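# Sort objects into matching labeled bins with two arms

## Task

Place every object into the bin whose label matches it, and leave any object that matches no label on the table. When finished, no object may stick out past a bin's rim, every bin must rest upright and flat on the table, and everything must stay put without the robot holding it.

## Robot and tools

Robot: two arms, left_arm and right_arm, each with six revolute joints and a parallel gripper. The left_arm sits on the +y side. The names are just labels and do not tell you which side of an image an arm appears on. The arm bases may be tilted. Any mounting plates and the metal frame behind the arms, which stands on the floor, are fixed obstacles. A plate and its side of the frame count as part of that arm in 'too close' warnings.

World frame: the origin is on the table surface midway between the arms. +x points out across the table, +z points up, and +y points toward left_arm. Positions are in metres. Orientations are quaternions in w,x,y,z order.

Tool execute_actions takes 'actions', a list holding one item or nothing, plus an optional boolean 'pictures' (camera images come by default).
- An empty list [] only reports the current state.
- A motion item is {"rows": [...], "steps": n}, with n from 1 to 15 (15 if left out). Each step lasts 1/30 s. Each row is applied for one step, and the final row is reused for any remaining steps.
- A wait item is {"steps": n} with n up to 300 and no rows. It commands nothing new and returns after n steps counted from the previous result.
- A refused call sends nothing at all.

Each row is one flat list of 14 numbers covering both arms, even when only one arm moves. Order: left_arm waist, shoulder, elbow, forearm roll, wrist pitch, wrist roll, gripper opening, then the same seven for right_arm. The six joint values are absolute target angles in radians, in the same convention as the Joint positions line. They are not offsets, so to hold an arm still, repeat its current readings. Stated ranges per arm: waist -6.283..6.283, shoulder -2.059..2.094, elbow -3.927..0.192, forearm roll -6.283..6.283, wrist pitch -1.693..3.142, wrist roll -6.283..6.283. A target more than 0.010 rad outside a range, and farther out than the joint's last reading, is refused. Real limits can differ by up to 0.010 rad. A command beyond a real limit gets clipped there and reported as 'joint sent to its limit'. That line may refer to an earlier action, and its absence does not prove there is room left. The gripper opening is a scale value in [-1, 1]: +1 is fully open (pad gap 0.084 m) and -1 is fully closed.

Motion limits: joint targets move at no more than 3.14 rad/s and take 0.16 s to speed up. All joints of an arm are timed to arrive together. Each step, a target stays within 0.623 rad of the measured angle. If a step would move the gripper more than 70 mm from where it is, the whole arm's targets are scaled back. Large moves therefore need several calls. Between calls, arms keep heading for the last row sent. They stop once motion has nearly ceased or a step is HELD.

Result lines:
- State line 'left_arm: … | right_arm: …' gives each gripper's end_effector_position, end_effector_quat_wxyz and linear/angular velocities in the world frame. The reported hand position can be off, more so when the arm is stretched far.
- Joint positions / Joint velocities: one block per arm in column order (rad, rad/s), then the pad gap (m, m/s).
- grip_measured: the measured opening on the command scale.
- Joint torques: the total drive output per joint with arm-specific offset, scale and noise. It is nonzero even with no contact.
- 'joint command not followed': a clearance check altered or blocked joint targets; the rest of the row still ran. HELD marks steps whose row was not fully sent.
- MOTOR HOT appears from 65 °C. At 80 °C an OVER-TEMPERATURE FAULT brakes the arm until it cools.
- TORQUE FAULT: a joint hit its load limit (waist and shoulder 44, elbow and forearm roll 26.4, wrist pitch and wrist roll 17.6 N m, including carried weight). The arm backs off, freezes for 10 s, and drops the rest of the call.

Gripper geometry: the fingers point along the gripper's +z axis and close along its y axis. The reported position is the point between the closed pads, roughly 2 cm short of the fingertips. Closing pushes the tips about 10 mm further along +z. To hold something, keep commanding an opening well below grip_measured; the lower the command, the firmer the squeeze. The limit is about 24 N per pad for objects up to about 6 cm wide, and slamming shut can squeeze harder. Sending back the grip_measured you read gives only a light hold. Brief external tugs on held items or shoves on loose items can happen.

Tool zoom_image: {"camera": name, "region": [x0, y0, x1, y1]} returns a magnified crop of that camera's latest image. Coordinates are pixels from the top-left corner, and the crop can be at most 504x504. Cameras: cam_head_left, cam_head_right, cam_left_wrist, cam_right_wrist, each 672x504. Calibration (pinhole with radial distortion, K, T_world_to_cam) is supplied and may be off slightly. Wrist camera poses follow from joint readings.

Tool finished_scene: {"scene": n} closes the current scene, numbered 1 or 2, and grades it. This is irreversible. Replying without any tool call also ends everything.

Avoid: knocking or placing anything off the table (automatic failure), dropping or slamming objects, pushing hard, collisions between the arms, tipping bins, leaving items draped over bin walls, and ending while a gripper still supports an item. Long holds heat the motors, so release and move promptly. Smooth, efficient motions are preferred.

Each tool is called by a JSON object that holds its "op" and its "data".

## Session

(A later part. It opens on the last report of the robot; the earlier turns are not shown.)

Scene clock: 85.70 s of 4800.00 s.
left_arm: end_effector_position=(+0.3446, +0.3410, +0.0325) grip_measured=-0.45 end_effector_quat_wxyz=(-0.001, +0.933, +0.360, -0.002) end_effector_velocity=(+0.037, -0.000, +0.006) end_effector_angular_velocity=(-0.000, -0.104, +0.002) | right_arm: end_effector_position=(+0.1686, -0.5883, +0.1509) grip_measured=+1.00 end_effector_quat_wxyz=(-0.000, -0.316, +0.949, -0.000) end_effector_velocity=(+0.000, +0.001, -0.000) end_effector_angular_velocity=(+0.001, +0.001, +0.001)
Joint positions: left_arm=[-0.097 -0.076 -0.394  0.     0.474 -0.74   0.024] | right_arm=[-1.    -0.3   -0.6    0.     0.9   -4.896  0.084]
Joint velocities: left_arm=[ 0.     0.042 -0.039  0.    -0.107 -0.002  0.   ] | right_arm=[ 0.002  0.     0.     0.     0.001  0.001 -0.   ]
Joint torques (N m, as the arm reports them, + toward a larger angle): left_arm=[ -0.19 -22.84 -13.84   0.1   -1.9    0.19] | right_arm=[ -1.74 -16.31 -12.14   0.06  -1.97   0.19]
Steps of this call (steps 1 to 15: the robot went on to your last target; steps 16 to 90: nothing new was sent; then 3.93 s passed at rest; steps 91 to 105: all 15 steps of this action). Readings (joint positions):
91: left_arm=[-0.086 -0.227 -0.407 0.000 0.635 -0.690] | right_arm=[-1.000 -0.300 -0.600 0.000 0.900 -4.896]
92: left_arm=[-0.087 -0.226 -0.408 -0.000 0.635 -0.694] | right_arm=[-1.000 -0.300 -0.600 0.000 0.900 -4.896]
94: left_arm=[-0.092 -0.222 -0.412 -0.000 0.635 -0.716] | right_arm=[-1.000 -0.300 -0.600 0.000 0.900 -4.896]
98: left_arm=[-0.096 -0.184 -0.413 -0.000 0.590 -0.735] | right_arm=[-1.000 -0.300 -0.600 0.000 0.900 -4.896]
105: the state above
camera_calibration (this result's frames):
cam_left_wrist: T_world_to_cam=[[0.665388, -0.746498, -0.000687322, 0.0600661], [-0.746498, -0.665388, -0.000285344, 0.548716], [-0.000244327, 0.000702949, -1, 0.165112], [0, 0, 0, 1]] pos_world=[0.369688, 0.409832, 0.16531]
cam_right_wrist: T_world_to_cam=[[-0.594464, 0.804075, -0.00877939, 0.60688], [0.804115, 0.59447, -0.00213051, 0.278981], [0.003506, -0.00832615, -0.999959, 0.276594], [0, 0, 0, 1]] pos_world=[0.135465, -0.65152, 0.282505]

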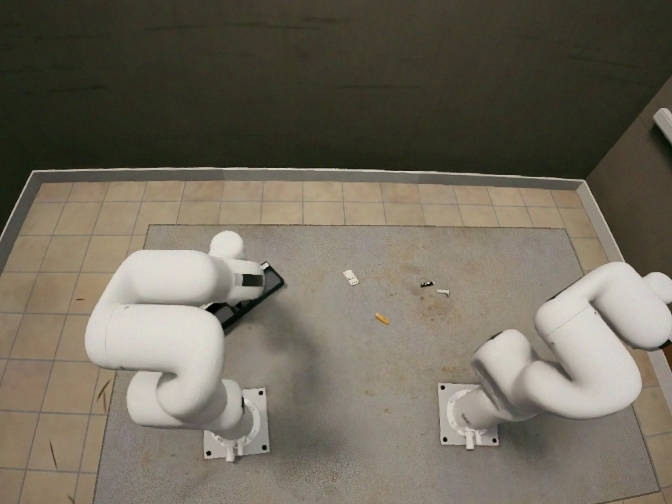

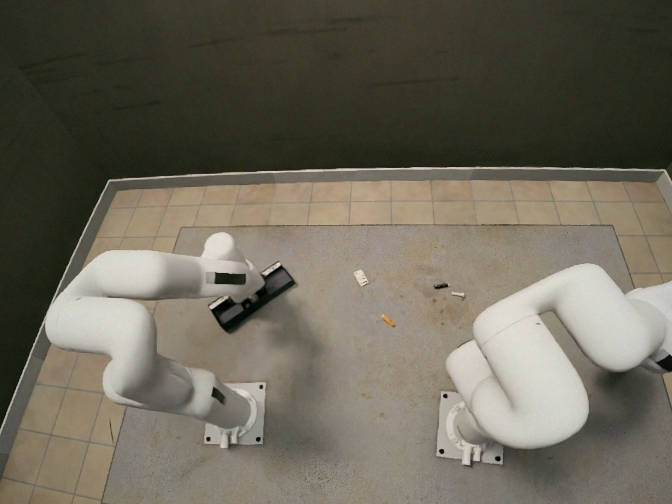

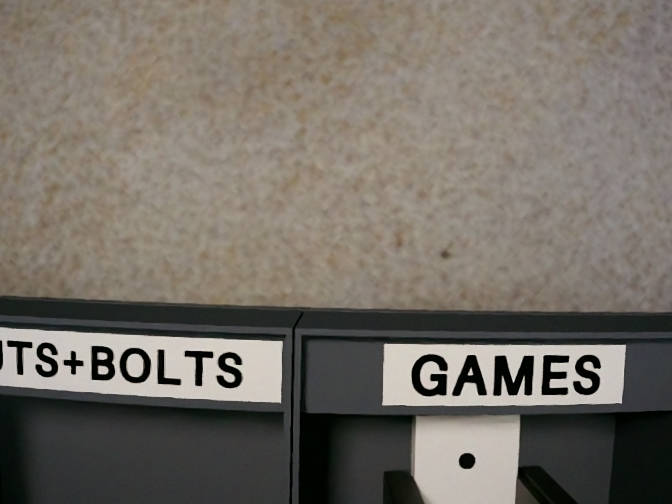

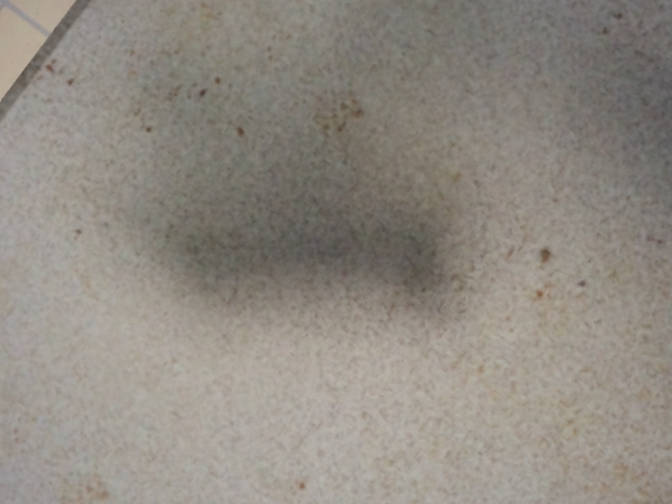

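{"op": "execute_actions", "data": {"actions": [{"rows":[[-0.097,-0.071,-0.395,0,0.466,-0.74,-0.3,-1.0,-0.3,-0.6,0,0.9,-4.896,1]],"steps":8}], "pictures": false}}

{"op": "execute_actions", "data": {"actions": [{"rows":[[-0.097,-0.27,-0.43,0,0.70,-0.74,-0.3,-1.0,-0.3,-0.6,0,0.9,-4.896,1]],"steps":12}]}}

{"op": "execute_actions", "data": {"actions": [{"rows":[[-0.74,0.255,-1.138,0,0.883,-1.18,0.1,-1.0,-0.3,-0.6,0,0.9,-4.896,1]]}], "pictures": false}}

{"op": "execute_actions", "data": {"actions": [{"steps":30}]}}

Scene clock: 92.90 s of 4800.00 s.
left_arm: end_effector_position=(+0.3462, +0.3410, +0.0319) grip_measured=-0.32 end_effector_quat_wxyz=(+0.000, +0.933, +0.360, +0.000) end_effector_velocity=(-0.000, +0.000, -0.000) end_effector_angular_velocity=(+0.000, +0.001, +0.001) | right_arm: end_effector_position=(+0.1686, -0.5883, +0.1509) grip_measured=+1.00 end_effector_quat_wxyz=(-0.000, -0.316, +0.949, -0.000) end_effector_velocity=(+0.000, +0.001, -0.000) end_effector_angular_velocity=(+0.001, +0.002, +0.004)
Joint positions: left_arm=[-0.097 -0.071 -0.395  0.     0.466 -0.74   0.03 ] | right_arm=[-1.    -0.3   -0.6   -0.     0.9   -4.896  0.084]
Joint velocities: left_arm=[ 0.001  0.     0.     0.001  0.    -0.001  0.   ] | right_arm=[ 0.003  0.     0.    -0.001  0.001 -0.001  0.   ]
Joint torques (N m, as the arm reports them, + toward a larger angle): left_arm=[ -1.17 -22.92 -13.49   0.47  -2.02   0.35] | right_arm=[ -1.98 -15.88 -12.29  -0.28  -1.99   0.24]
Steps of this call (steps 1 to 15: the robot went on to your last target; steps 16 to 90: nothing new was sent; then 3.93 s passed at rest; steps 91 to 98: all 8 steps of this action). Readings (joint positions):
91: left_arm=[-0.097 -0.071 -0.395 -0.000 0.466 -0.740] | right_arm=[-1.000 -0.300 -0.600 0.000 0.900 -4.896]
92: left_arm=[-0.097 -0.071 -0.395 0.000 0.466 -0.740] | right_arm=[-1.000 -0.300 -0.600 0.000 0.900 -4.896]
94: left_arm=[-0.097 -0.071 -0.395 0.000 0.466 -0.740] | right_arm=[-1.000 -0.300 -0.600 -0.000 0.900 -4.896]
98: the state above

Scene clock: 93.30 s of 4800.00 s.
left_arm: end_effector_position=(+0.3465, +0.3410, +0.0905) grip_measured=-0.32 end_effector_quat_wxyz=(+0.001, +0.933, +0.360, +0.001) end_effector_velocity=(-0.042, -0.000, -0.009) end_effector_angular_velocity=(+0.001, +0.119, -0.001) | right_arm: end_effector_position=(+0.1686, -0.5883, +0.1509) grip_measured=+1.00 end_effector_quat_wxyz=(-0.000, -0.316, +0.949, -0.000) end_effector_velocity=(-0.000, +0.000, -0.000) end_effector_angular_velocity=(+0.001, +0.001, +0.000)
Joint positions: left_arm=[-0.097 -0.264 -0.429 -0.     0.691 -0.74   0.03 ] | right_arm=[-1.    -0.3   -0.6    0.     0.9   -4.896  0.084]
Joint velocities: left_arm=[-0.001 -0.045  0.04   0.001  0.124 -0.    -0.   ] | right_arm=[ 0.     0.001  0.    -0.001  0.001  0.     0.   ]
Joint torques (N m, as the arm reports them, + toward a larger angle): left_arm=[ -0.47 -19.53 -16.97  -0.05  -2.2    0.32] | right_arm=[ -1.81 -15.97 -12.06  -0.19  -2.01   0.08]
Steps of this call (steps 1 to 12: all 12 steps of this action). Readings (joint positions):
1: left_arm=[-0.097 -0.071 -0.395 0.000 0.466 -0.740] | right_arm=[-1.000 -0.300 -0.600 0.000 0.900 -4.896]
2: left_arm=[-0.097 -0.073 -0.395 0.000 0.470 -0.740] | right_arm=[-1.000 -0.300 -0.600 0.000 0.900 -4.896]
4: left_arm=[-0.097 -0.104 -0.398 0.000 0.512 -0.740] | right_arm=[-1.000 -0.300 -0.600 -0.000 0.900 -4.896]
8: left_arm=[-0.097 -0.235 -0.428 -0.000 0.652 -0.740] | right_arm=[-1.000 -0.300 -0.600 0.000 0.900 -4.896]
12: the state above
camera_calibration (this result's frames):
cam_left_wrist: T_world_to_cam=[[0.665572, -0.74632, 0.00447706, 0.0582231], [-0.746296, -0.665587, -0.00602415, 0.550652], [0.00747582, 0.000668295, -0.999972, 0.220384], [0, 0, 0, 1]] pos_world=[0.37055, 0.409813, 0.223434]
cam_right_wrist: T_world_to_cam=[[-0.594464, 0.804075, -0.00877951, 0.60688], [0.804115, 0.59447, -0.00213058, 0.278981], [0.00350601, -0.00832629, -0.999959, 0.276594], [0, 0, 0, 1]] pos_world=[0.135465, -0.65152, 0.282505]

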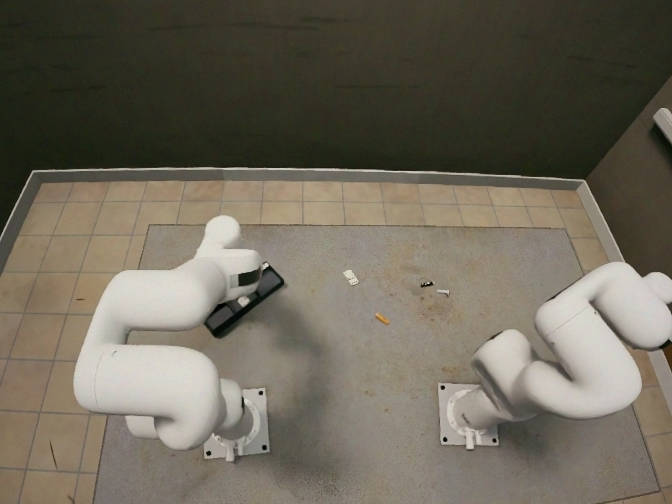

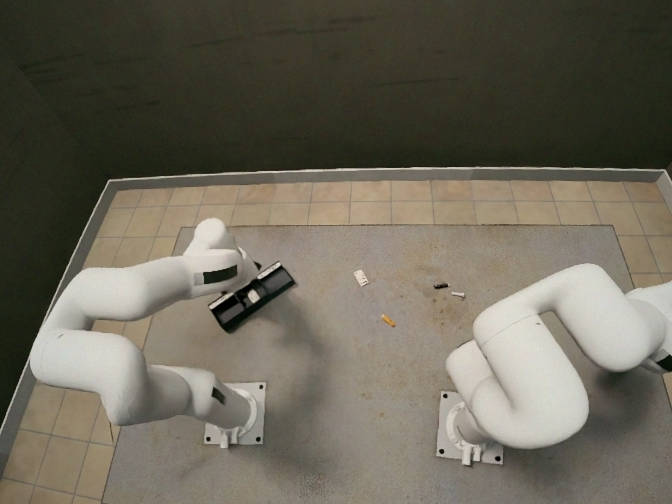

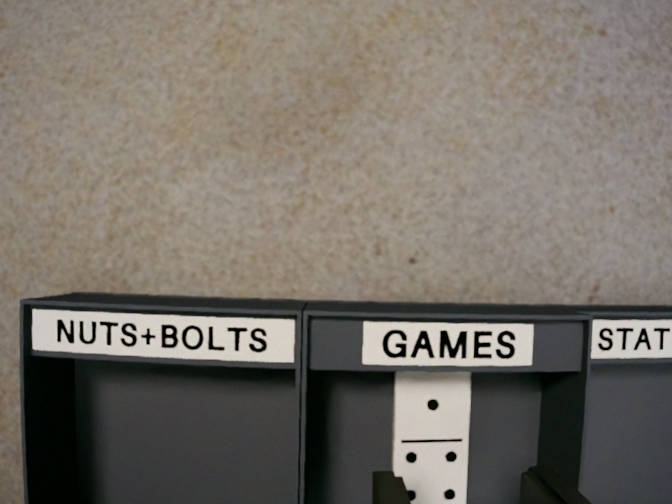

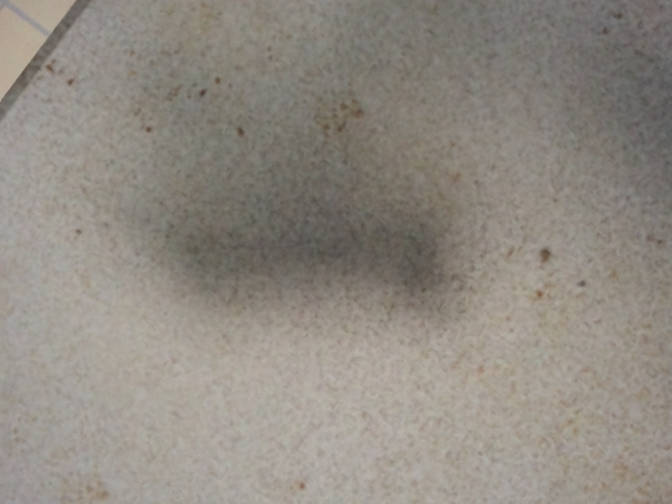

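Scene clock: 93.80 s of 4800.00 s.
left_arm: end_effector_position=(+0.4186, +0.1890, +0.1122) grip_measured=+0.09 end_effector_quat_wxyz=(-0.003, +0.952, +0.307, -0.003) end_effector_velocity=(+0.097, -0.402, +0.038) end_effector_angular_velocity=(-0.004, -0.024, -0.255) | right_arm: end_effector_position=(+0.1686, -0.5883, +0.1509) grip_measured=+1.00 end_effector_quat_wxyz=(-0.000, -0.316, +0.949, -0.000) end_effector_velocity=(+0.000, -0.000, +0.000) end_effector_angular_velocity=(-0.001, -0.000, -0.001)
Joint positions: left_arm=[-0.455  0.026 -0.817  0.     0.8   -0.986  0.048] | right_arm=[-1.    -0.3   -0.6    0.     0.9   -4.896  0.084]
Joint velocities: left_arm=[-0.79   0.636 -0.888 -0.001  0.229 -0.535 -0.   ] | right_arm=[-0.    -0.001  0.     0.    -0.     0.001  0.   ]
Joint torques (N m, as the arm reports them, + toward a larger angle): left_arm=[ -1.31 -29.6  -16.59  -0.04  -1.56   0.37] | right_arm=[ -1.5  -16.34 -12.41  -0.14  -1.93   0.16]
Steps of this call (steps 1 to 15: all 15 steps of this action). Readings (joint positions):
1: left_arm=[-0.097 -0.265 -0.428 0.000 0.694 -0.740] | right_arm=[-1.000 -0.300 -0.600 -0.000 0.900 -4.896]
2: left_arm=[-0.100 -0.264 -0.431 0.000 0.697 -0.743] | right_arm=[-1.000 -0.300 -0.600 0.000 0.900 -4.896]
4: left_arm=[-0.137 -0.232 -0.468 0.000 0.711 -0.771] | right_arm=[-1.000 -0.300 -0.600 -0.000 0.900 -4.896]
8: left_arm=[-0.265 -0.127 -0.603 0.000 0.745 -0.857] | right_arm=[-1.000 -0.300 -0.600 -0.000 0.900 -4.896]
15: the state above

Scene clock: 94.80 s of 4800.00 s.
left_arm: end_effector_position=(+0.4237, +0.0330, +0.1198) grip_measured=+0.09 end_effector_quat_wxyz=(+0.000, +0.965, +0.264, +0.000) end_effector_velocity=(-0.000, -0.001, -0.000) end_effector_angular_velocity=(+0.000, +0.001, -0.002) | right_arm: end_effector_position=(+0.1686, -0.5883, +0.1509) grip_measured=+1.00 end_effector_quat_wxyz=(-0.000, -0.316, +0.949, -0.000) end_effector_velocity=(-0.000, +0.000, -0.001) end_effector_angular_velocity=(+0.001, +0.001, -0.000)
Joint positions: left_arm=[-0.74   0.255 -1.138  0.     0.883 -1.18   0.048] | right_arm=[-1.    -0.3   -0.6   -0.     0.9   -4.896  0.084]
Joint velocities: left_arm=[-0.002  0.001 -0.001 -0.     0.001  0.    -0.   ] | right_arm=[-0.     0.001  0.    -0.    -0.    -0.    -0.   ]
Joint torques (N m, as the arm reports them, + toward a larger angle): left_arm=[ -0.86 -37.57 -18.22  -0.09  -1.82   0.12] | right_arm=[ -1.67 -16.04 -12.1   -0.1   -1.96   0.25]
Steps of this call (steps 1 to 30: the robot went on to your last target). Readings (joint positions):
1: left_arm=[-0.481 0.047 -0.847 0.000 0.808 -1.004] | right_arm=[-1.000 -0.300 -0.600 -0.000 0.900 -4.896]
2: left_arm=[-0.507 0.068 -0.876 0.000 0.815 -1.021] | right_arm=[-1.000 -0.300 -0.600 0.000 0.900 -4.896]
4: left_arm=[-0.559 0.109 -0.934 0.000 0.830 -1.056] | right_arm=[-1.000 -0.300 -0.600 -0.000 0.900 -4.896]
8: left_arm=[-0.659 0.190 -1.047 0.000 0.860 -1.125] | right_arm=[-1.000 -0.300 -0.600 -0.000 0.900 -4.896]
30: the state above
All arms were judged still, so your last target was given up. Only a new action makes them travel on or press farther. Fingers that are still opening or closing keep moving.
camera_calibration (this result's frames):
cam_left_wrist: T_world_to_cam=[[0.501604, -0.865094, 0.00252883, -0.14951], [-0.865085, -0.50161, -0.00385448, 0.448119], [0.00460298, -0.000254232, -0.999989, 0.25057], [0, 0, 0, 1]] pos_world=[0.461502, 0.0955046, 0.252672]
cam_right_wrist: T_world_to_cam=[[-0.594464, 0.804074, -0.00877951, 0.60688], [0.804115, 0.59447, -0.00213065, 0.278982], [0.00350596, -0.00832633, -0.999959, 0.276594], [0, 0, 0, 1]] pos_world=[0.135465, -0.65152, 0.282505]

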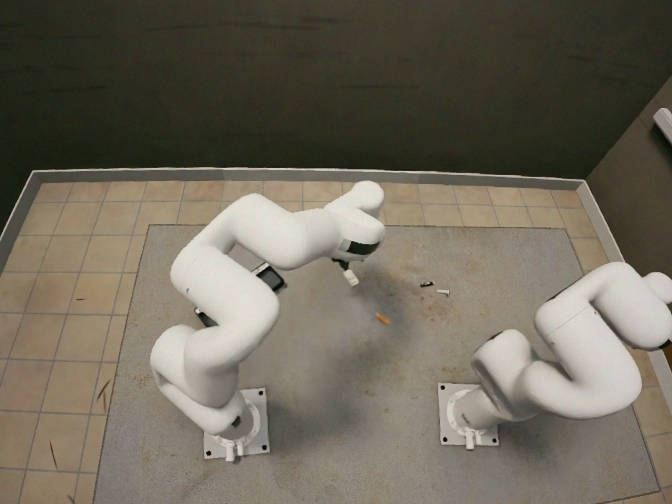

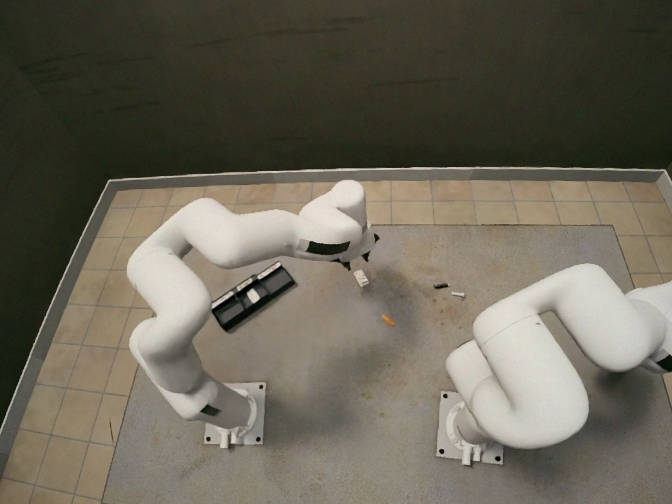

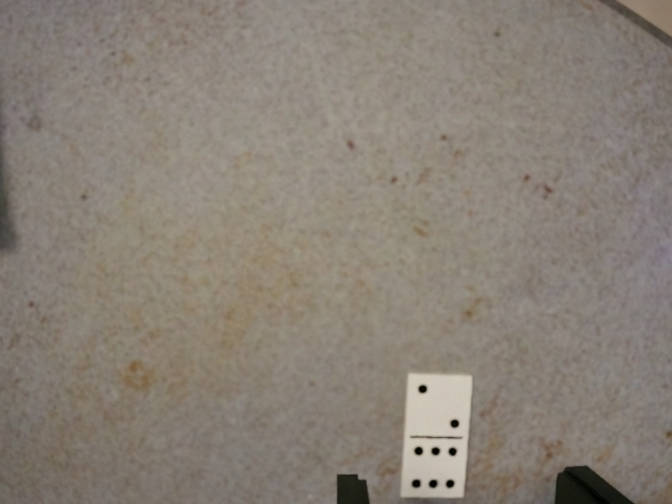

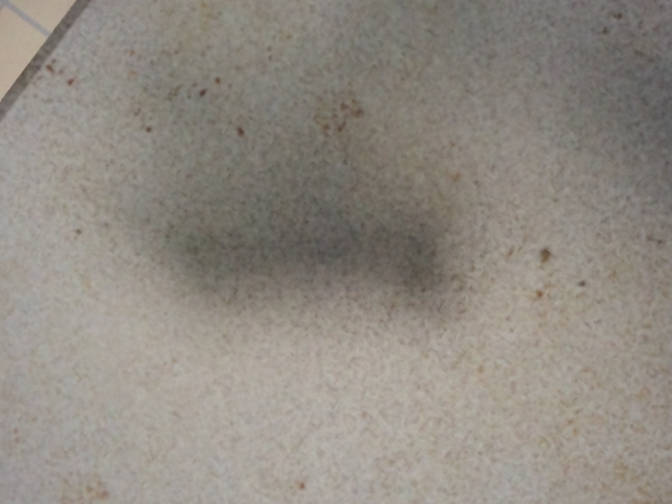

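{"op": "execute_actions", "data": {"actions": [{"rows":[[-0.758,0.346,-1.102,0,0.756,-1.154,0.1,-1.0,-0.3,-0.6,0,0.9,-4.896,1],[-0.758,0.346,-1.102,0,0.756,-1.154,0.1,-1.0,-0.3,-0.6,0,0.9,-4.896,1],[-0.758,0.346,-1.102,0,0.756,-1.154,0.1,-1.0,-0.3,-0.6,0,0.9,-4.896,1],[-0.758,0.346,-1.102,0,0.756,-1.154,0.1,-1.0,-0.3,-0.6,0,0.9,-4.896,1],[-0.758,0.346,-1.102,0,0.756,-1.154,0.1,-1.0,-0.3,-0.6,0,0.9,-4.896,1],[-0.758,0.445,-1.086,0,0.64,-1.154,0.1,-1.0,-0.3,-0.6,0,0.9,-4.896,1]]}], "pictures": false}}

{"op": "execute_actions", "data": {"actions": [{"rows":[[-0.758,0.445,-1.086,0,0.64,-1.154,0.1,-1.0,-0.3,-0.6,0,0.9,-4.896,1],[-0.758,0.445,-1.086,0,0.64,-1.154,0.1,-1.0,-0.3,-0.6,0,0.9,-4.896,1],[-0.758,0.445,-1.086,0,0.64,-1.154,-0.3,-1.0,-0.3,-0.6,0,0.9,-4.896,1],[-0.758,0.445,-1.086,0,0.64,-1.154,-0.3,-1.0,-0.3,-0.6,0,0.9,-4.896,1],[-0.758,0.445,-1.086,0,0.64,-1.154,-0.3,-1.0,-0.3,-0.6,0,0.9,-4.896,1],[-0.758,0.445,-1.086,0,0.64,-1.154,-0.3,-1.0,-0.3,-0.6,0,0.9,-4.896,1],[-0.758,0.445,-1.086,0,0.64,-1.154,-0.75,-1.0,-0.3,-0.6,0,0.9,-4.896,1]]}], "pictures": false}}

{"op": "execute_actions", "data": {"actions": [{"rows":[[-0.758,0.29,-1.12,0,0.83,-1.154,-0.75,-1.0,-0.3,-0.6,0,0.9,-4.896,1]],"steps":12}], "pictures": false}}

{"op": "execute_actions", "data": {"actions": [{"rows":[[-0.106,-0.25,-0.408,0,0.658,-0.79,-0.75,-1.0,-0.3,-0.6,0,0.9,-4.896,1]]}], "pictures": false}}

{"op": "execute_actions", "data": {"actions": [{"steps":30}]}}

Scene clock: 111.97 s of 4800.00 s.
left_arm: end_effector_position=(+0.4171, +0.0265, +0.0218) grip_measured=+0.09 end_effector_quat_wxyz=(-0.002, +0.970, +0.243, -0.002) end_effector_velocity=(+0.038, -0.030, +0.018) end_effector_angular_velocity=(-0.088, -0.113, -0.004) | right_arm: end_effector_position=(+0.1686, -0.5883, +0.1509) grip_measured=+1.00 end_effector_quat_wxyz=(-0.000, -0.316, +0.949, -0.000) end_effector_velocity=(-0.000, +0.001, -0.000) end_effector_angular_velocity=(+0.002, +0.001, +0.001)
Joint positions: left_arm=[-0.758  0.442 -1.085  0.     0.648 -1.154  0.048] | right_arm=[-1.    -0.3   -0.6    0.     0.9   -4.896  0.084]
Joint velocities: left_arm=[-0.001  0.014 -0.052  0.    -0.105  0.003  0.   ] | right_arm=[ 0.001  0.     0.    -0.001  0.002  0.    -0.   ]
Joint torques (N m, as the arm reports them, + toward a larger angle): left_arm=[ -0.33 -42.6  -17.07   0.08  -1.73   0.57] | right_arm=[ -1.73 -15.9  -12.14  -0.08  -1.72   0.25]
Steps of this call (steps 1 to 90: nothing new was sent; then 13.67 s passed at rest; steps 91 to 105: all 15 steps of this action). Readings (joint positions):
91: left_arm=[-0.740 0.255 -1.138 -0.000 0.883 -1.180] | right_arm=[-1.000 -0.300 -0.600 -0.000 0.900 -4.896]
92: left_arm=[-0.740 0.257 -1.138 -0.000 0.879 -1.179] | right_arm=[-1.000 -0.300 -0.600 0.000 0.900 -4.896]
94: left_arm=[-0.745 0.279 -1.132 -0.000 0.840 -1.171] | right_arm=[-1.000 -0.300 -0.600 0.000 0.900 -4.896]
98: left_arm=[-0.756 0.351 -1.100 0.000 0.756 -1.158] | right_arm=[-1.000 -0.300 -0.600 -0.000 0.900 -4.896]
105: the state above

Scene clock: 112.47 s of 4800.00 s.
left_arm: end_effector_position=(+0.4189, +0.0249, +0.0220) grip_measured=-0.45 end_effector_quat_wxyz=(+0.001, +0.970, +0.242, +0.001) end_effector_velocity=(-0.000, +0.000, -0.001) end_effector_angular_velocity=(+0.001, +0.002, +0.003) | right_arm: end_effector_position=(+0.1686, -0.5883, +0.1509) grip_measured=+1.00 end_effector_quat_wxyz=(-0.000, -0.316, +0.949, -0.000) end_effector_velocity=(-0.001, -0.000, +0.000) end_effector_angular_velocity=(-0.000, +0.000, -0.002)
Joint positions: left_arm=[-0.758  0.444 -1.087  0.     0.64  -1.154  0.024] | right_arm=[-1.    -0.3   -0.6    0.     0.9   -4.896  0.084]
Joint velocities: left_arm=[ 0.     0.001  0.    -0.001  0.    -0.001  0.   ] | right_arm=[-0.002  0.    -0.    -0.    -0.     0.001  0.   ]
Joint torques (N m, as the arm reports them, + toward a larger angle): left_arm=[ -0.55 -37.33 -14.44   0.    -1.73   0.16] | right_arm=[ -1.71 -15.86 -12.23   0.07  -1.97   0.05]
Steps of this call (steps 1 to 15: all 15 steps of this action). Readings (joint positions):
1: left_arm=[-0.758 0.442 -1.086 0.000 0.645 -1.154] | right_arm=[-1.000 -0.300 -0.600 0.000 0.900 -4.896]
2: left_arm=[-0.758 0.442 -1.088 -0.000 0.643 -1.154] | right_arm=[-1.000 -0.300 -0.600 0.000 0.900 -4.896]
4: left_arm=[-0.758 0.442 -1.088 -0.000 0.641 -1.154] | right_arm=[-1.000 -0.300 -0.600 -0.000 0.900 -4.896]
8: left_arm=[-0.758 0.444 -1.087 -0.000 0.640 -1.154] | right_arm=[-1.000 -0.300 -0.600 -0.000 0.900 -4.896]
15: the state above

Scene clock: 112.87 s of 4800.00 s.
left_arm: end_effector_position=(+0.4194, +0.0245, +0.0981) grip_measured=-0.45 end_effector_quat_wxyz=(+0.002, +0.970, +0.242, +0.001) end_effector_velocity=(-0.052, +0.040, -0.051) end_effector_angular_velocity=(+0.130, +0.165, -0.002) | right_arm: end_effector_position=(+0.1686, -0.5883, +0.1509) grip_measured=+1.00 end_effector_quat_wxyz=(-0.000, -0.316, +0.949, -0.000) end_effector_velocity=(-0.000, +0.000, -0.000) end_effector_angular_velocity=(+0.001, -0.001, -0.002)
Joint positions: left_arm=[-0.758  0.293 -1.12  -0.     0.823 -1.154  0.024] | right_arm=[-1.    -0.3   -0.6   -0.     0.9   -4.896  0.084]
Joint velocities: left_arm=[-0.001  0.021  0.085  0.001  0.105  0.    -0.   ] | right_arm=[-0.001  0.    -0.     0.002  0.001  0.     0.   ]
Joint torques (N m, as the arm reports them, + toward a larger angle): left_arm=[ -0.49 -39.1  -18.14   0.13  -1.73   0.34] | right_arm=[ -1.77 -16.33 -12.1   -0.09  -2.01   0.12]
Steps of this call (steps 1 to 12: all 12 steps of this action). Readings (joint positions):
1: left_arm=[-0.758 0.444 -1.087 0.000 0.640 -1.154] | right_arm=[-1.000 -0.300 -0.600 -0.000 0.900 -4.896]
2: left_arm=[-0.758 0.442 -1.087 0.000 0.644 -1.154] | right_arm=[-1.000 -0.300 -0.600 -0.000 0.900 -4.896]
4: left_arm=[-0.758 0.417 -1.087 0.000 0.686 -1.154] | right_arm=[-1.000 -0.300 -0.600 -0.000 0.900 -4.896]
8: left_arm=[-0.758 0.311 -1.121 -0.000 0.794 -1.154] | right_arm=[-1.000 -0.300 -0.600 0.000 0.900 -4.896]
12: the state above

Scene clock: 113.37 s of 4800.00 s.
left_arm: end_effector_position=(+0.4158, +0.2027, +0.1006) grip_measured=-0.45 end_effector_quat_wxyz=(+0.002, +0.950, +0.312, +0.002) end_effector_velocity=(-0.112, +0.403, -0.026) end_effector_angular_velocity=(+0.007, +0.013, +0.362) | right_arm: end_effector_position=(+0.1686, -0.5883, +0.1509) grip_measured=+1.00 end_effector_quat_wxyz=(-0.000, -0.316, +0.949, -0.000) end_effector_velocity=(+0.000, -0.000, -0.000) end_effector_angular_velocity=(+0.000, +0.000, +0.002)
Joint positions: left_arm=[-0.428  0.018 -0.764  0.     0.74  -0.969  0.024] | right_arm=[-1.    -0.3   -0.6   -0.     0.9   -4.896  0.084]
Joint velocities: left_arm=[ 0.809 -0.673  0.893  0.    -0.206  0.447 -0.   ] | right_arm=[ 0.001  0.001 -0.    -0.    -0.001 -0.001 -0.   ]
Joint torques (N m, as the arm reports them, + toward a larger angle): left_arm=[ -1.57 -28.73 -16.27   0.11  -2.1    0.03] | right_arm=[ -1.87 -15.97 -12.08  -0.14  -1.95   0.18]
Steps of this call (steps 1 to 15: all 15 steps of this action). Readings (joint positions):
1: left_arm=[-0.758 0.293 -1.118 0.000 0.826 -1.154] | right_arm=[-1.000 -0.300 -0.600 -0.000 0.900 -4.896]
2: left_arm=[-0.756 0.292 -1.114 -0.000 0.825 -1.152] | right_arm=[-1.000 -0.300 -0.600 0.000 0.900 -4.896]
4: left_arm=[-0.722 0.261 -1.077 -0.000 0.814 -1.129] | right_arm=[-1.000 -0.300 -0.600 0.000 0.900 -4.896]
8: left_arm=[-0.611 0.170 -0.968 0.000 0.787 -1.071] | right_arm=[-1.000 -0.300 -0.600 -0.000 0.900 -4.896]
15: the state above

Scene clock: 114.37 s of 4800.00 s.
left_arm: end_effector_position=(+0.3421, +0.3380, +0.0808) grip_measured=-0.45 end_effector_quat_wxyz=(+0.000, +0.925, +0.379, +0.000) end_effector_velocity=(-0.000, +0.001, -0.000) end_effector_angular_velocity=(+0.000, +0.000, +0.001) | right_arm: end_effector_position=(+0.1686, -0.5883, +0.1509) grip_measured=+1.00 end_effector_quat_wxyz=(-0.000, -0.316, +0.949, -0.000) end_effector_velocity=(-0.000, +0.000, -0.000) end_effector_angular_velocity=(+0.001, +0.000, -0.000)
Joint positions: left_arm=[-0.106 -0.25  -0.408  0.     0.658 -0.79   0.024] | right_arm=[-1.    -0.3   -0.6    0.     0.9   -4.896  0.084]
Joint velocities: left_arm=[ 0.002 -0.001  0.001  0.     0.     0.001 -0.   ] | right_arm=[ 0.    -0.     0.     0.     0.001  0.     0.   ]
Joint torques (N m, as the arm reports them, + toward a larger angle): left_arm=[ -0.8  -20.   -16.02  -0.12  -1.88   0.21] | right_arm=[ -1.88 -15.87 -12.11  -0.2   -1.88   0.16]
Steps of this call (steps 1 to 30: the robot went on to your last target). Readings (joint positions):
1: left_arm=[-0.400 -0.005 -0.734 0.000 0.733 -0.954] | right_arm=[-1.000 -0.300 -0.600 0.000 0.900 -4.896]
2: left_arm=[-0.373 -0.027 -0.704 0.000 0.726 -0.939] | right_arm=[-1.000 -0.300 -0.600 0.000 0.900 -4.896]
4: left_arm=[-0.318 -0.074 -0.643 0.000 0.712 -0.908] | right_arm=[-1.000 -0.300 -0.600 -0.000 0.900 -4.896]
8: left_arm=[-0.204 -0.168 -0.516 0.000 0.683 -0.844] | right_arm=[-1.000 -0.300 -0.600 -0.000 0.900 -4.896]
30: the state above
All arms were judged still, so your last target was given up. Only a new action makes them travel on or press farther. Fingers that are still opening or closing keep moving.
camera_calibration (this result's frames):
cam_left_wrist: T_world_to_cam=[[0.695456, -0.718564, 0.00254535, 0.0394813], [-0.718554, -0.69546, -0.00387309, 0.545748], [0.00455326, 0.000864588, -0.999989, 0.211687], [0, 0, 0, 1]] pos_world=[0.363728, 0.407733, 0.213698]
cam_right_wrist: T_world_to_cam=[[-0.594464, 0.804074, -0.0087794, 0.606879], [0.804115, 0.59447, -0.00213048, 0.278981], [0.00350603, -0.00832614, -0.999959, 0.276594], [0, 0, 0, 1]] pos_world=[0.135465, -0.65152, 0.282505]

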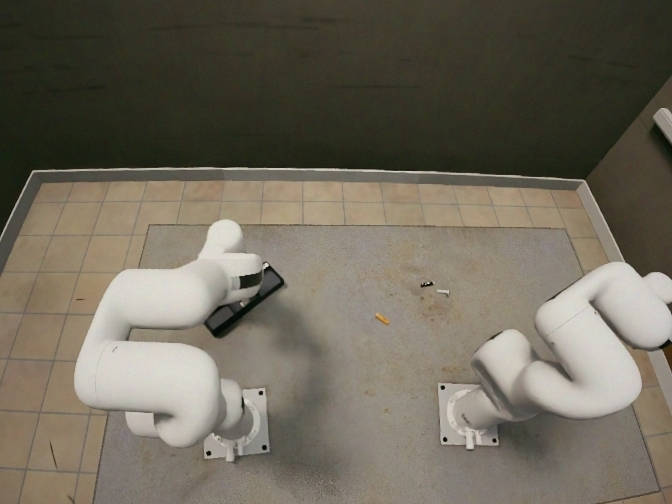

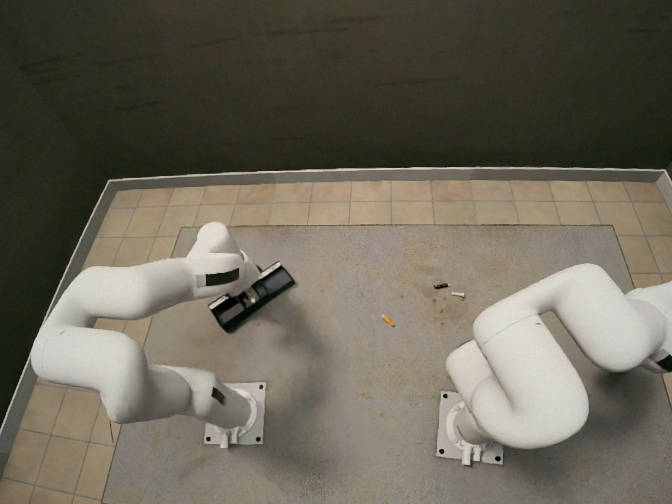

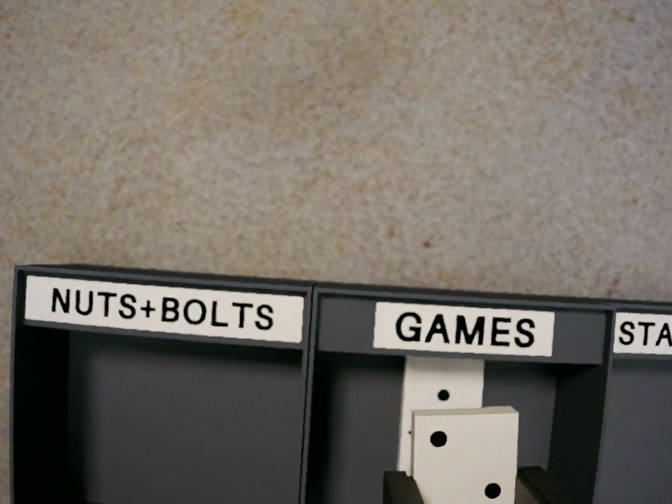

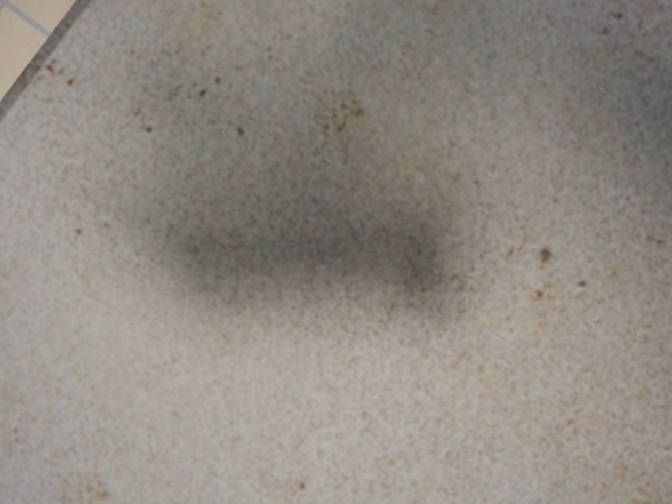

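{"op": "execute_actions", "data": {"actions": [{"rows":[[-0.106,-0.114,-0.382,0,0.496,-0.72,-0.75,-1.0,-0.3,-0.6,0,0.9,-4.896,1]]}], "pictures": false}}

{"op": "execute_actions", "data": {"actions": [{"rows":[[-0.106,-0.114,-0.382,0,0.496,-0.72,-0.28,-1.0,-0.3,-0.6,0,0.9,-4.896,1]],"steps":8}], "pictures": false}}

{"op": "execute_actions", "data": {"actions": [{"rows":[[-0.106,-0.29,-0.42,0,0.71,-0.72,-0.28,-1.0,-0.3,-0.6,0,0.9,-4.896,1]],"steps":12}]}}

{"op": "execute_actions", "data": {"actions": [{"rows":[[-1.051,0.15,-0.997,0,0.847,-1.79,0,-1.0,-0.3,-0.6,0,0.9,-4.896,1]]}], "pictures": false}}

{"op": "execute_actions", "data": {"actions": [{"steps":35}]}}

Scene clock: 120.90 s of 4800.00 s.
left_arm: end_effector_position=(+0.3424, +0.3381, +0.0408) grip_measured=-0.45 end_effector_quat_wxyz=(+0.000, +0.938, +0.347, +0.001) end_effector_velocity=(-0.002, -0.000, -0.005) end_effector_angular_velocity=(-0.000, +0.003, -0.007) | right_arm: end_effector_position=(+0.1686, -0.5883, +0.1509) grip_measured=+1.00 end_effector_quat_wxyz=(-0.000, -0.316, +0.949, -0.000) end_effector_velocity=(-0.000, -0.000, -0.000) end_effector_angular_velocity=(-0.001, +0.000, -0.000)
Joint positions: left_arm=[-0.106 -0.116 -0.383 -0.     0.497 -0.721  0.024] | right_arm=[-1.    -0.3   -0.6    0.     0.9   -4.896  0.084]
Joint velocities: left_arm=[-0.     0.012  0.007 -0.001 -0.016  0.008 -0.   ] | right_arm=[-0.001  0.     0.    -0.    -0.001 -0.     0.   ]
Joint torques (N m, as the arm reports them, + toward a larger angle): left_arm=[ -0.58 -22.1  -14.43   0.1   -1.39   0.5 ] | right_arm=[ -1.78 -16.14 -11.95  -0.05  -2.     0.1 ]
Steps of this call (steps 1 to 90: nothing new was sent; then 3.03 s passed at rest; steps 91 to 105: all 15 steps of this action). Readings (joint positions):
91: left_arm=[-0.106 -0.250 -0.408 -0.000 0.658 -0.790] | right_arm=[-1.000 -0.300 -0.600 -0.000 0.900 -4.896]
92: left_arm=[-0.106 -0.248 -0.408 -0.000 0.654 -0.788] | right_arm=[-1.000 -0.300 -0.600 0.000 0.900 -4.896]
94: left_arm=[-0.106 -0.218 -0.404 -0.000 0.613 -0.771] | right_arm=[-1.000 -0.300 -0.600 0.000 0.900 -4.896]
98: left_arm=[-0.106 -0.130 -0.382 0.000 0.522 -0.731] | right_arm=[-1.000 -0.300 -0.600 0.000 0.900 -4.896]
105: the state above

Scene clock: 121.17 s of 4800.00 s.
left_arm: end_effector_position=(+0.3419, +0.3381, +0.0401) grip_measured=-0.30 end_effector_quat_wxyz=(+0.000, +0.938, +0.346, +0.000) end_effector_velocity=(-0.001, +0.000, -0.001) end_effector_angular_velocity=(+0.000, +0.002, -0.001) | right_arm: end_effector_position=(+0.1686, -0.5883, +0.1509) grip_measured=+1.00 end_effector_quat_wxyz=(-0.000, -0.316, +0.949, -0.000) end_effector_velocity=(+0.000, +0.000, +0.000) end_effector_angular_velocity=(-0.000, -0.000, +0.001)
Joint positions: left_arm=[-0.106 -0.114 -0.382 -0.     0.496 -0.72   0.031] | right_arm=[-1.    -0.3   -0.6    0.     0.9   -4.896  0.084]
Joint velocities: left_arm=[ 0.001  0.002  0.001  0.    -0.001  0.002  0.   ] | right_arm=[ 0.001 -0.    -0.    -0.     0.     0.     0.   ]
Joint torques (N m, as the arm reports them, + toward a larger angle): left_arm=[ -0.52 -21.54 -13.85  -0.01  -1.61   0.08] | right_arm=[ -2.   -16.26 -12.24  -0.2   -2.15   0.14]
Steps of this call (steps 1 to 8: all 8 steps of this action). Readings (joint positions):
1: left_arm=[-0.106 -0.116 -0.383 -0.000 0.497 -0.720] | right_arm=[-1.000 -0.300 -0.600 0.000 0.900 -4.896]
2: left_arm=[-0.106 -0.115 -0.383 -0.000 0.497 -0.720] | right_arm=[-1.000 -0.300 -0.600 0.000 0.900 -4.896]
4: left_arm=[-0.106 -0.115 -0.382 -0.000 0.496 -0.720] | right_arm=[-1.000 -0.300 -0.600 0.000 0.900 -4.896]
8: the state above

Scene clock: 121.57 s of 4800.00 s.
left_arm: end_effector_position=(+0.3425, +0.3381, +0.0928) grip_measured=-0.30 end_effector_quat_wxyz=(+0.000, +0.938, +0.346, +0.001) end_effector_velocity=(-0.035, +0.000, -0.008) end_effector_angular_velocity=(+0.001, +0.103, +0.000) | right_arm: end_effector_position=(+0.1686, -0.5883, +0.1509) grip_measured=+1.00 end_effector_quat_wxyz=(-0.000, -0.316, +0.949, -0.000) end_effector_velocity=(-0.000, +0.000, -0.000) end_effector_angular_velocity=(+0.002, +0.001, -0.002)
Joint positions: left_arm=[-0.106 -0.285 -0.419 -0.     0.702 -0.72   0.031] | right_arm=[-1.    -0.3   -0.6    0.     0.9   -4.896  0.084]
Joint velocities: left_arm=[-0.    -0.035  0.032 -0.     0.106 -0.    -0.   ] | right_arm=[-0.001  0.001  0.     0.     0.001  0.001  0.   ]
Joint torques (N m, as the arm reports them, + toward a larger angle): left_arm=[ -0.43 -18.61 -17.07   0.36  -1.86   0.33] | right_arm=[ -1.86 -16.3  -12.11  -0.2   -1.95   0.32]
Steps of this call (steps 1 to 12: all 12 steps of this action). Readings (joint positions):
1: left_arm=[-0.106 -0.114 -0.382 -0.000 0.496 -0.720] | right_arm=[-1.000 -0.300 -0.600 -0.000 0.900 -4.896]
2: left_arm=[-0.106 -0.116 -0.382 0.000 0.500 -0.720] | right_arm=[-1.000 -0.300 -0.600 0.000 0.900 -4.896]
4: left_arm=[-0.106 -0.146 -0.386 0.000 0.542 -0.720] | right_arm=[-1.000 -0.300 -0.600 0.000 0.900 -4.896]
8: left_arm=[-0.106 -0.262 -0.418 -0.000 0.669 -0.720] | right_arm=[-1.000 -0.300 -0.600 -0.000 0.900 -4.896]
12: the state above
camera_calibration (this result's frames):
cam_left_wrist: T_world_to_cam=[[0.643651, -0.765309, 0.00389218, 0.0726677], [-0.76529, -0.643663, -0.00543623, 0.544747], [0.00666565, 0.000520391, -0.999978, 0.223107], [0, 0, 0, 1]] pos_world=[0.36863, 0.40613, 0.225781]
cam_right_wrist: T_world_to_cam=[[-0.594464, 0.804075, -0.00877946, 0.60688], [0.804115, 0.59447, -0.00213048, 0.278981], [0.00350606, -0.00832619, -0.999959, 0.276594], [0, 0, 0, 1]] pos_world=[0.135465, -0.65152, 0.282505]

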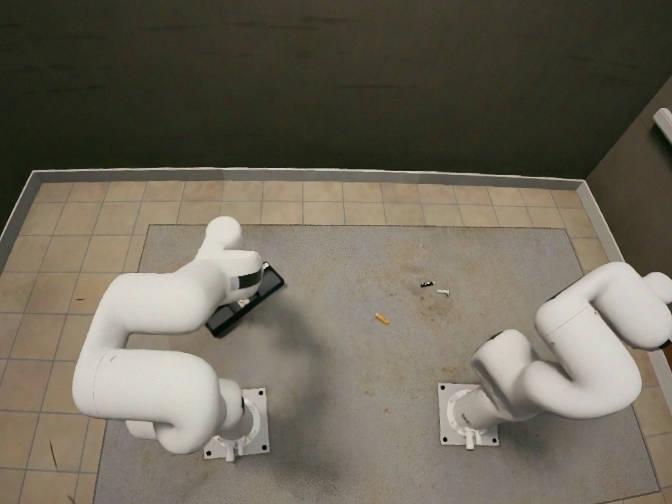

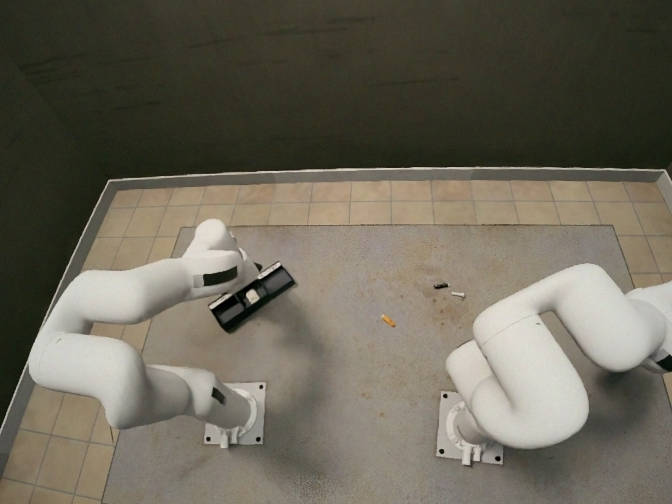

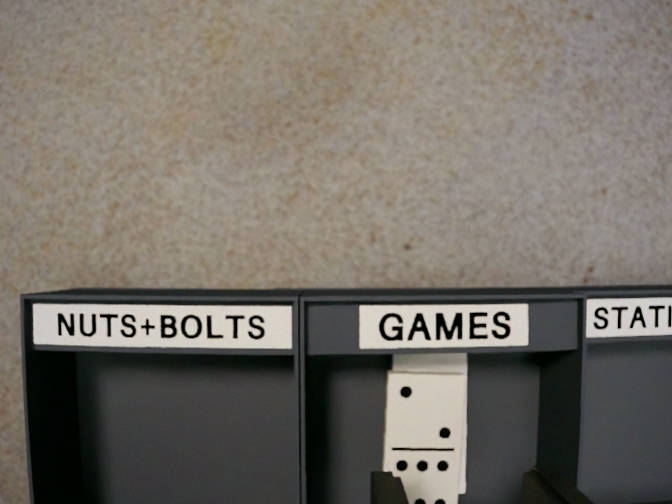

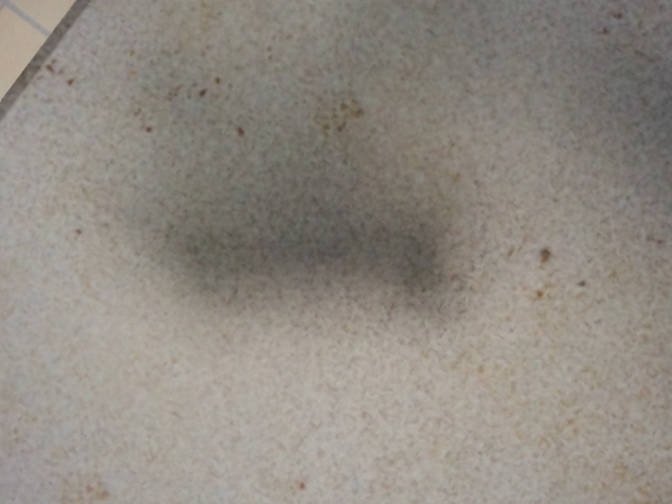

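Scene clock: 122.07 s of 4800.00 s.
left_arm: end_effector_position=(+0.3863, +0.1791, +0.1128) grip_measured=-0.01 end_effector_quat_wxyz=(-0.000, +0.938, +0.347, -0.000) end_effector_velocity=(-0.038, -0.406, +0.021) end_effector_angular_velocity=(+0.002, +0.002, +0.016) | right_arm: end_effector_position=(+0.1686, -0.5883, +0.1509) grip_measured=+1.00 end_effector_quat_wxyz=(-0.000, -0.316, +0.949, -0.000) end_effector_velocity=(+0.001, +0.000, +0.000) end_effector_angular_velocity=(-0.000, -0.001, +0.001)
Joint positions: left_arm=[-0.506 -0.063 -0.714  0.     0.778 -1.121  0.044] | right_arm=[-1.    -0.3   -0.6   -0.     0.9   -4.896  0.084]
Joint velocities: left_arm=[-0.951  0.37  -0.488 -0.     0.121 -0.967 -0.   ] | right_arm=[ 0.003  0.    -0.     0.001 -0.     0.001 -0.   ]
Joint torques (N m, as the arm reports them, + toward a larger angle): left_arm=[ -0.54 -27.52 -16.39   0.24  -1.37   0.28] | right_arm=[ -1.43 -15.62 -12.03  -0.17  -1.91   0.08]
Steps of this call (steps 1 to 15: all 15 steps of this action). Readings (joint positions):
1: left_arm=[-0.106 -0.286 -0.418 0.000 0.705 -0.720] | right_arm=[-1.000 -0.300 -0.600 0.000 0.900 -4.896]
2: left_arm=[-0.109 -0.284 -0.421 0.000 0.708 -0.724] | right_arm=[-1.000 -0.300 -0.600 -0.000 0.900 -4.896]
4: left_arm=[-0.146 -0.257 -0.454 0.000 0.718 -0.764] | right_arm=[-1.000 -0.300 -0.600 0.000 0.900 -4.896]
8: left_arm=[-0.280 -0.170 -0.573 -0.000 0.743 -0.896] | right_arm=[-1.000 -0.300 -0.600 -0.000 0.900 -4.896]
15: the state above

Scene clock: 123.23 s of 4800.00 s.
left_arm: end_effector_position=(+0.2899, -0.0497, +0.1201) grip_measured=-0.01 end_effector_quat_wxyz=(+0.000, +0.915, +0.405, -0.000) end_effector_velocity=(-0.001, -0.001, -0.000) end_effector_angular_velocity=(-0.000, -0.000, -0.002) | right_arm: end_effector_position=(+0.1686, -0.5883, +0.1509) grip_measured=+1.00 end_effector_quat_wxyz=(-0.000, -0.316, +0.949, -0.000) end_effector_velocity=(+0.001, -0.000, +0.000) end_effector_angular_velocity=(-0.001, -0.001, +0.001)
Joint positions: left_arm=[-1.051  0.15  -0.997  0.     0.847 -1.79   0.044] | right_arm=[-1.    -0.3   -0.6   -0.     0.9   -4.896  0.084]
Joint velocities: left_arm=[-0.002  0.001 -0.001 -0.    -0.    -0.    -0.   ] | right_arm=[ 0.002  0.     0.    -0.    -0.001  0.    -0.   ]
Joint torques (N m, as the arm reports them, + toward a larger angle): left_arm=[ -1.07 -34.68 -17.94  -0.1   -1.55   0.31] | right_arm=[ -1.97 -15.9  -12.34  -0.34  -1.97   0.2 ]
Steps of this call (steps 1 to 35: the robot went on to your last target). Readings (joint positions):
1: left_arm=[-0.538 -0.051 -0.730 0.000 0.782 -1.154] | right_arm=[-1.000 -0.300 -0.600 -0.000 0.900 -4.896]
2: left_arm=[-0.568 -0.039 -0.745 0.000 0.786 -1.188] | right_arm=[-1.000 -0.300 -0.600 -0.000 0.900 -4.896]
4: left_arm=[-0.628 -0.016 -0.776 0.000 0.793 -1.260] | right_arm=[-1.000 -0.300 -0.600 0.000 0.900 -4.896]
8: left_arm=[-0.747 0.031 -0.838 0.000 0.808 -1.409] | right_arm=[-1.000 -0.300 -0.600 0.000 0.900 -4.896]
35: the state above
camera_calibration (this result's frames):
cam_left_wrist: T_world_to_cam=[[0.734248, -0.678877, 0.00251621, -0.212193], [-0.678867, -0.734252, -0.00385166, 0.225356], [0.00446234, 0.0011199, -0.999989, 0.251577], [0, 0, 0, 1]] pos_world=[0.307667, 0.0211334, 0.252977]
cam_right_wrist: T_world_to_cam=[[-0.594464, 0.804074, -0.00877946, 0.606879], [0.804115, 0.59447, -0.00213064, 0.278982], [0.00350593, -0.00832628, -0.999959, 0.276594], [0, 0, 0, 1]] pos_world=[0.135465, -0.65152, 0.282505]

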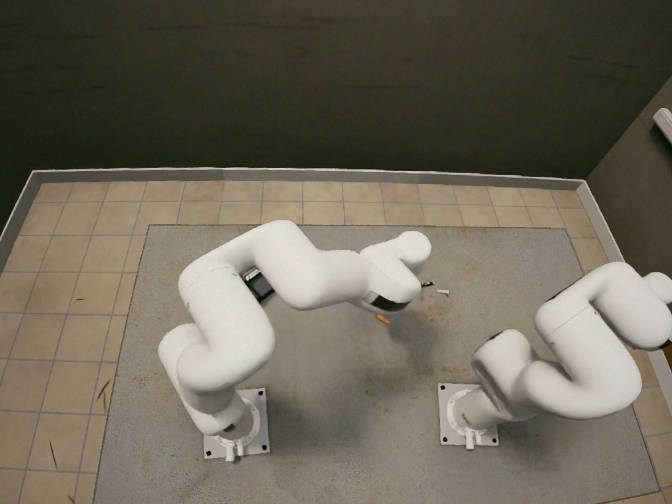

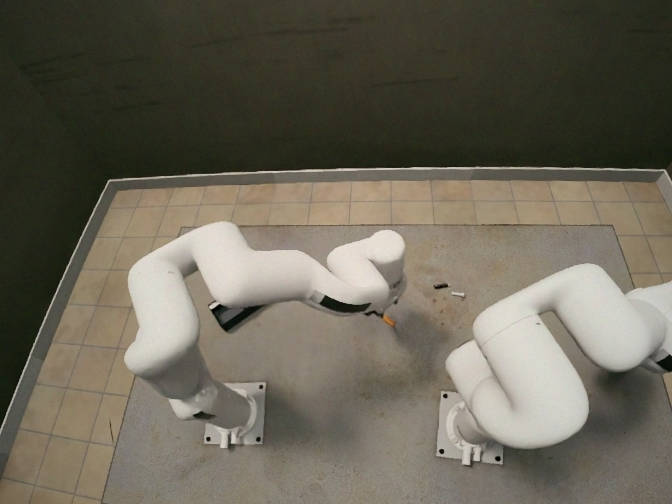

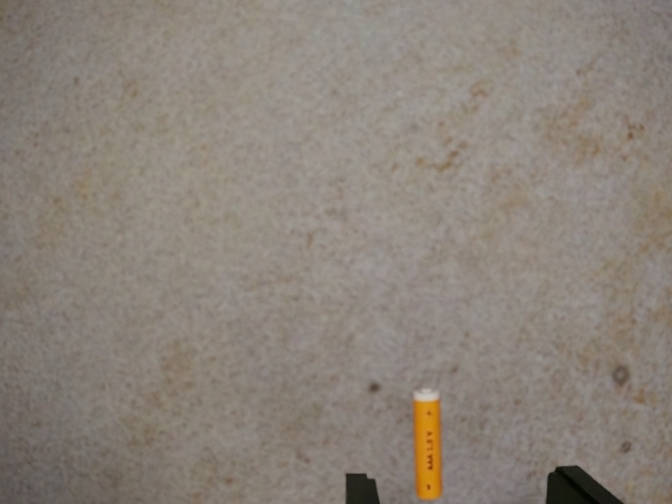

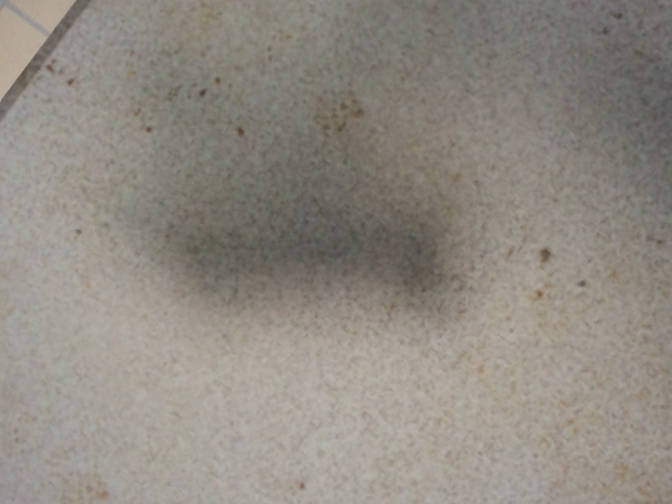

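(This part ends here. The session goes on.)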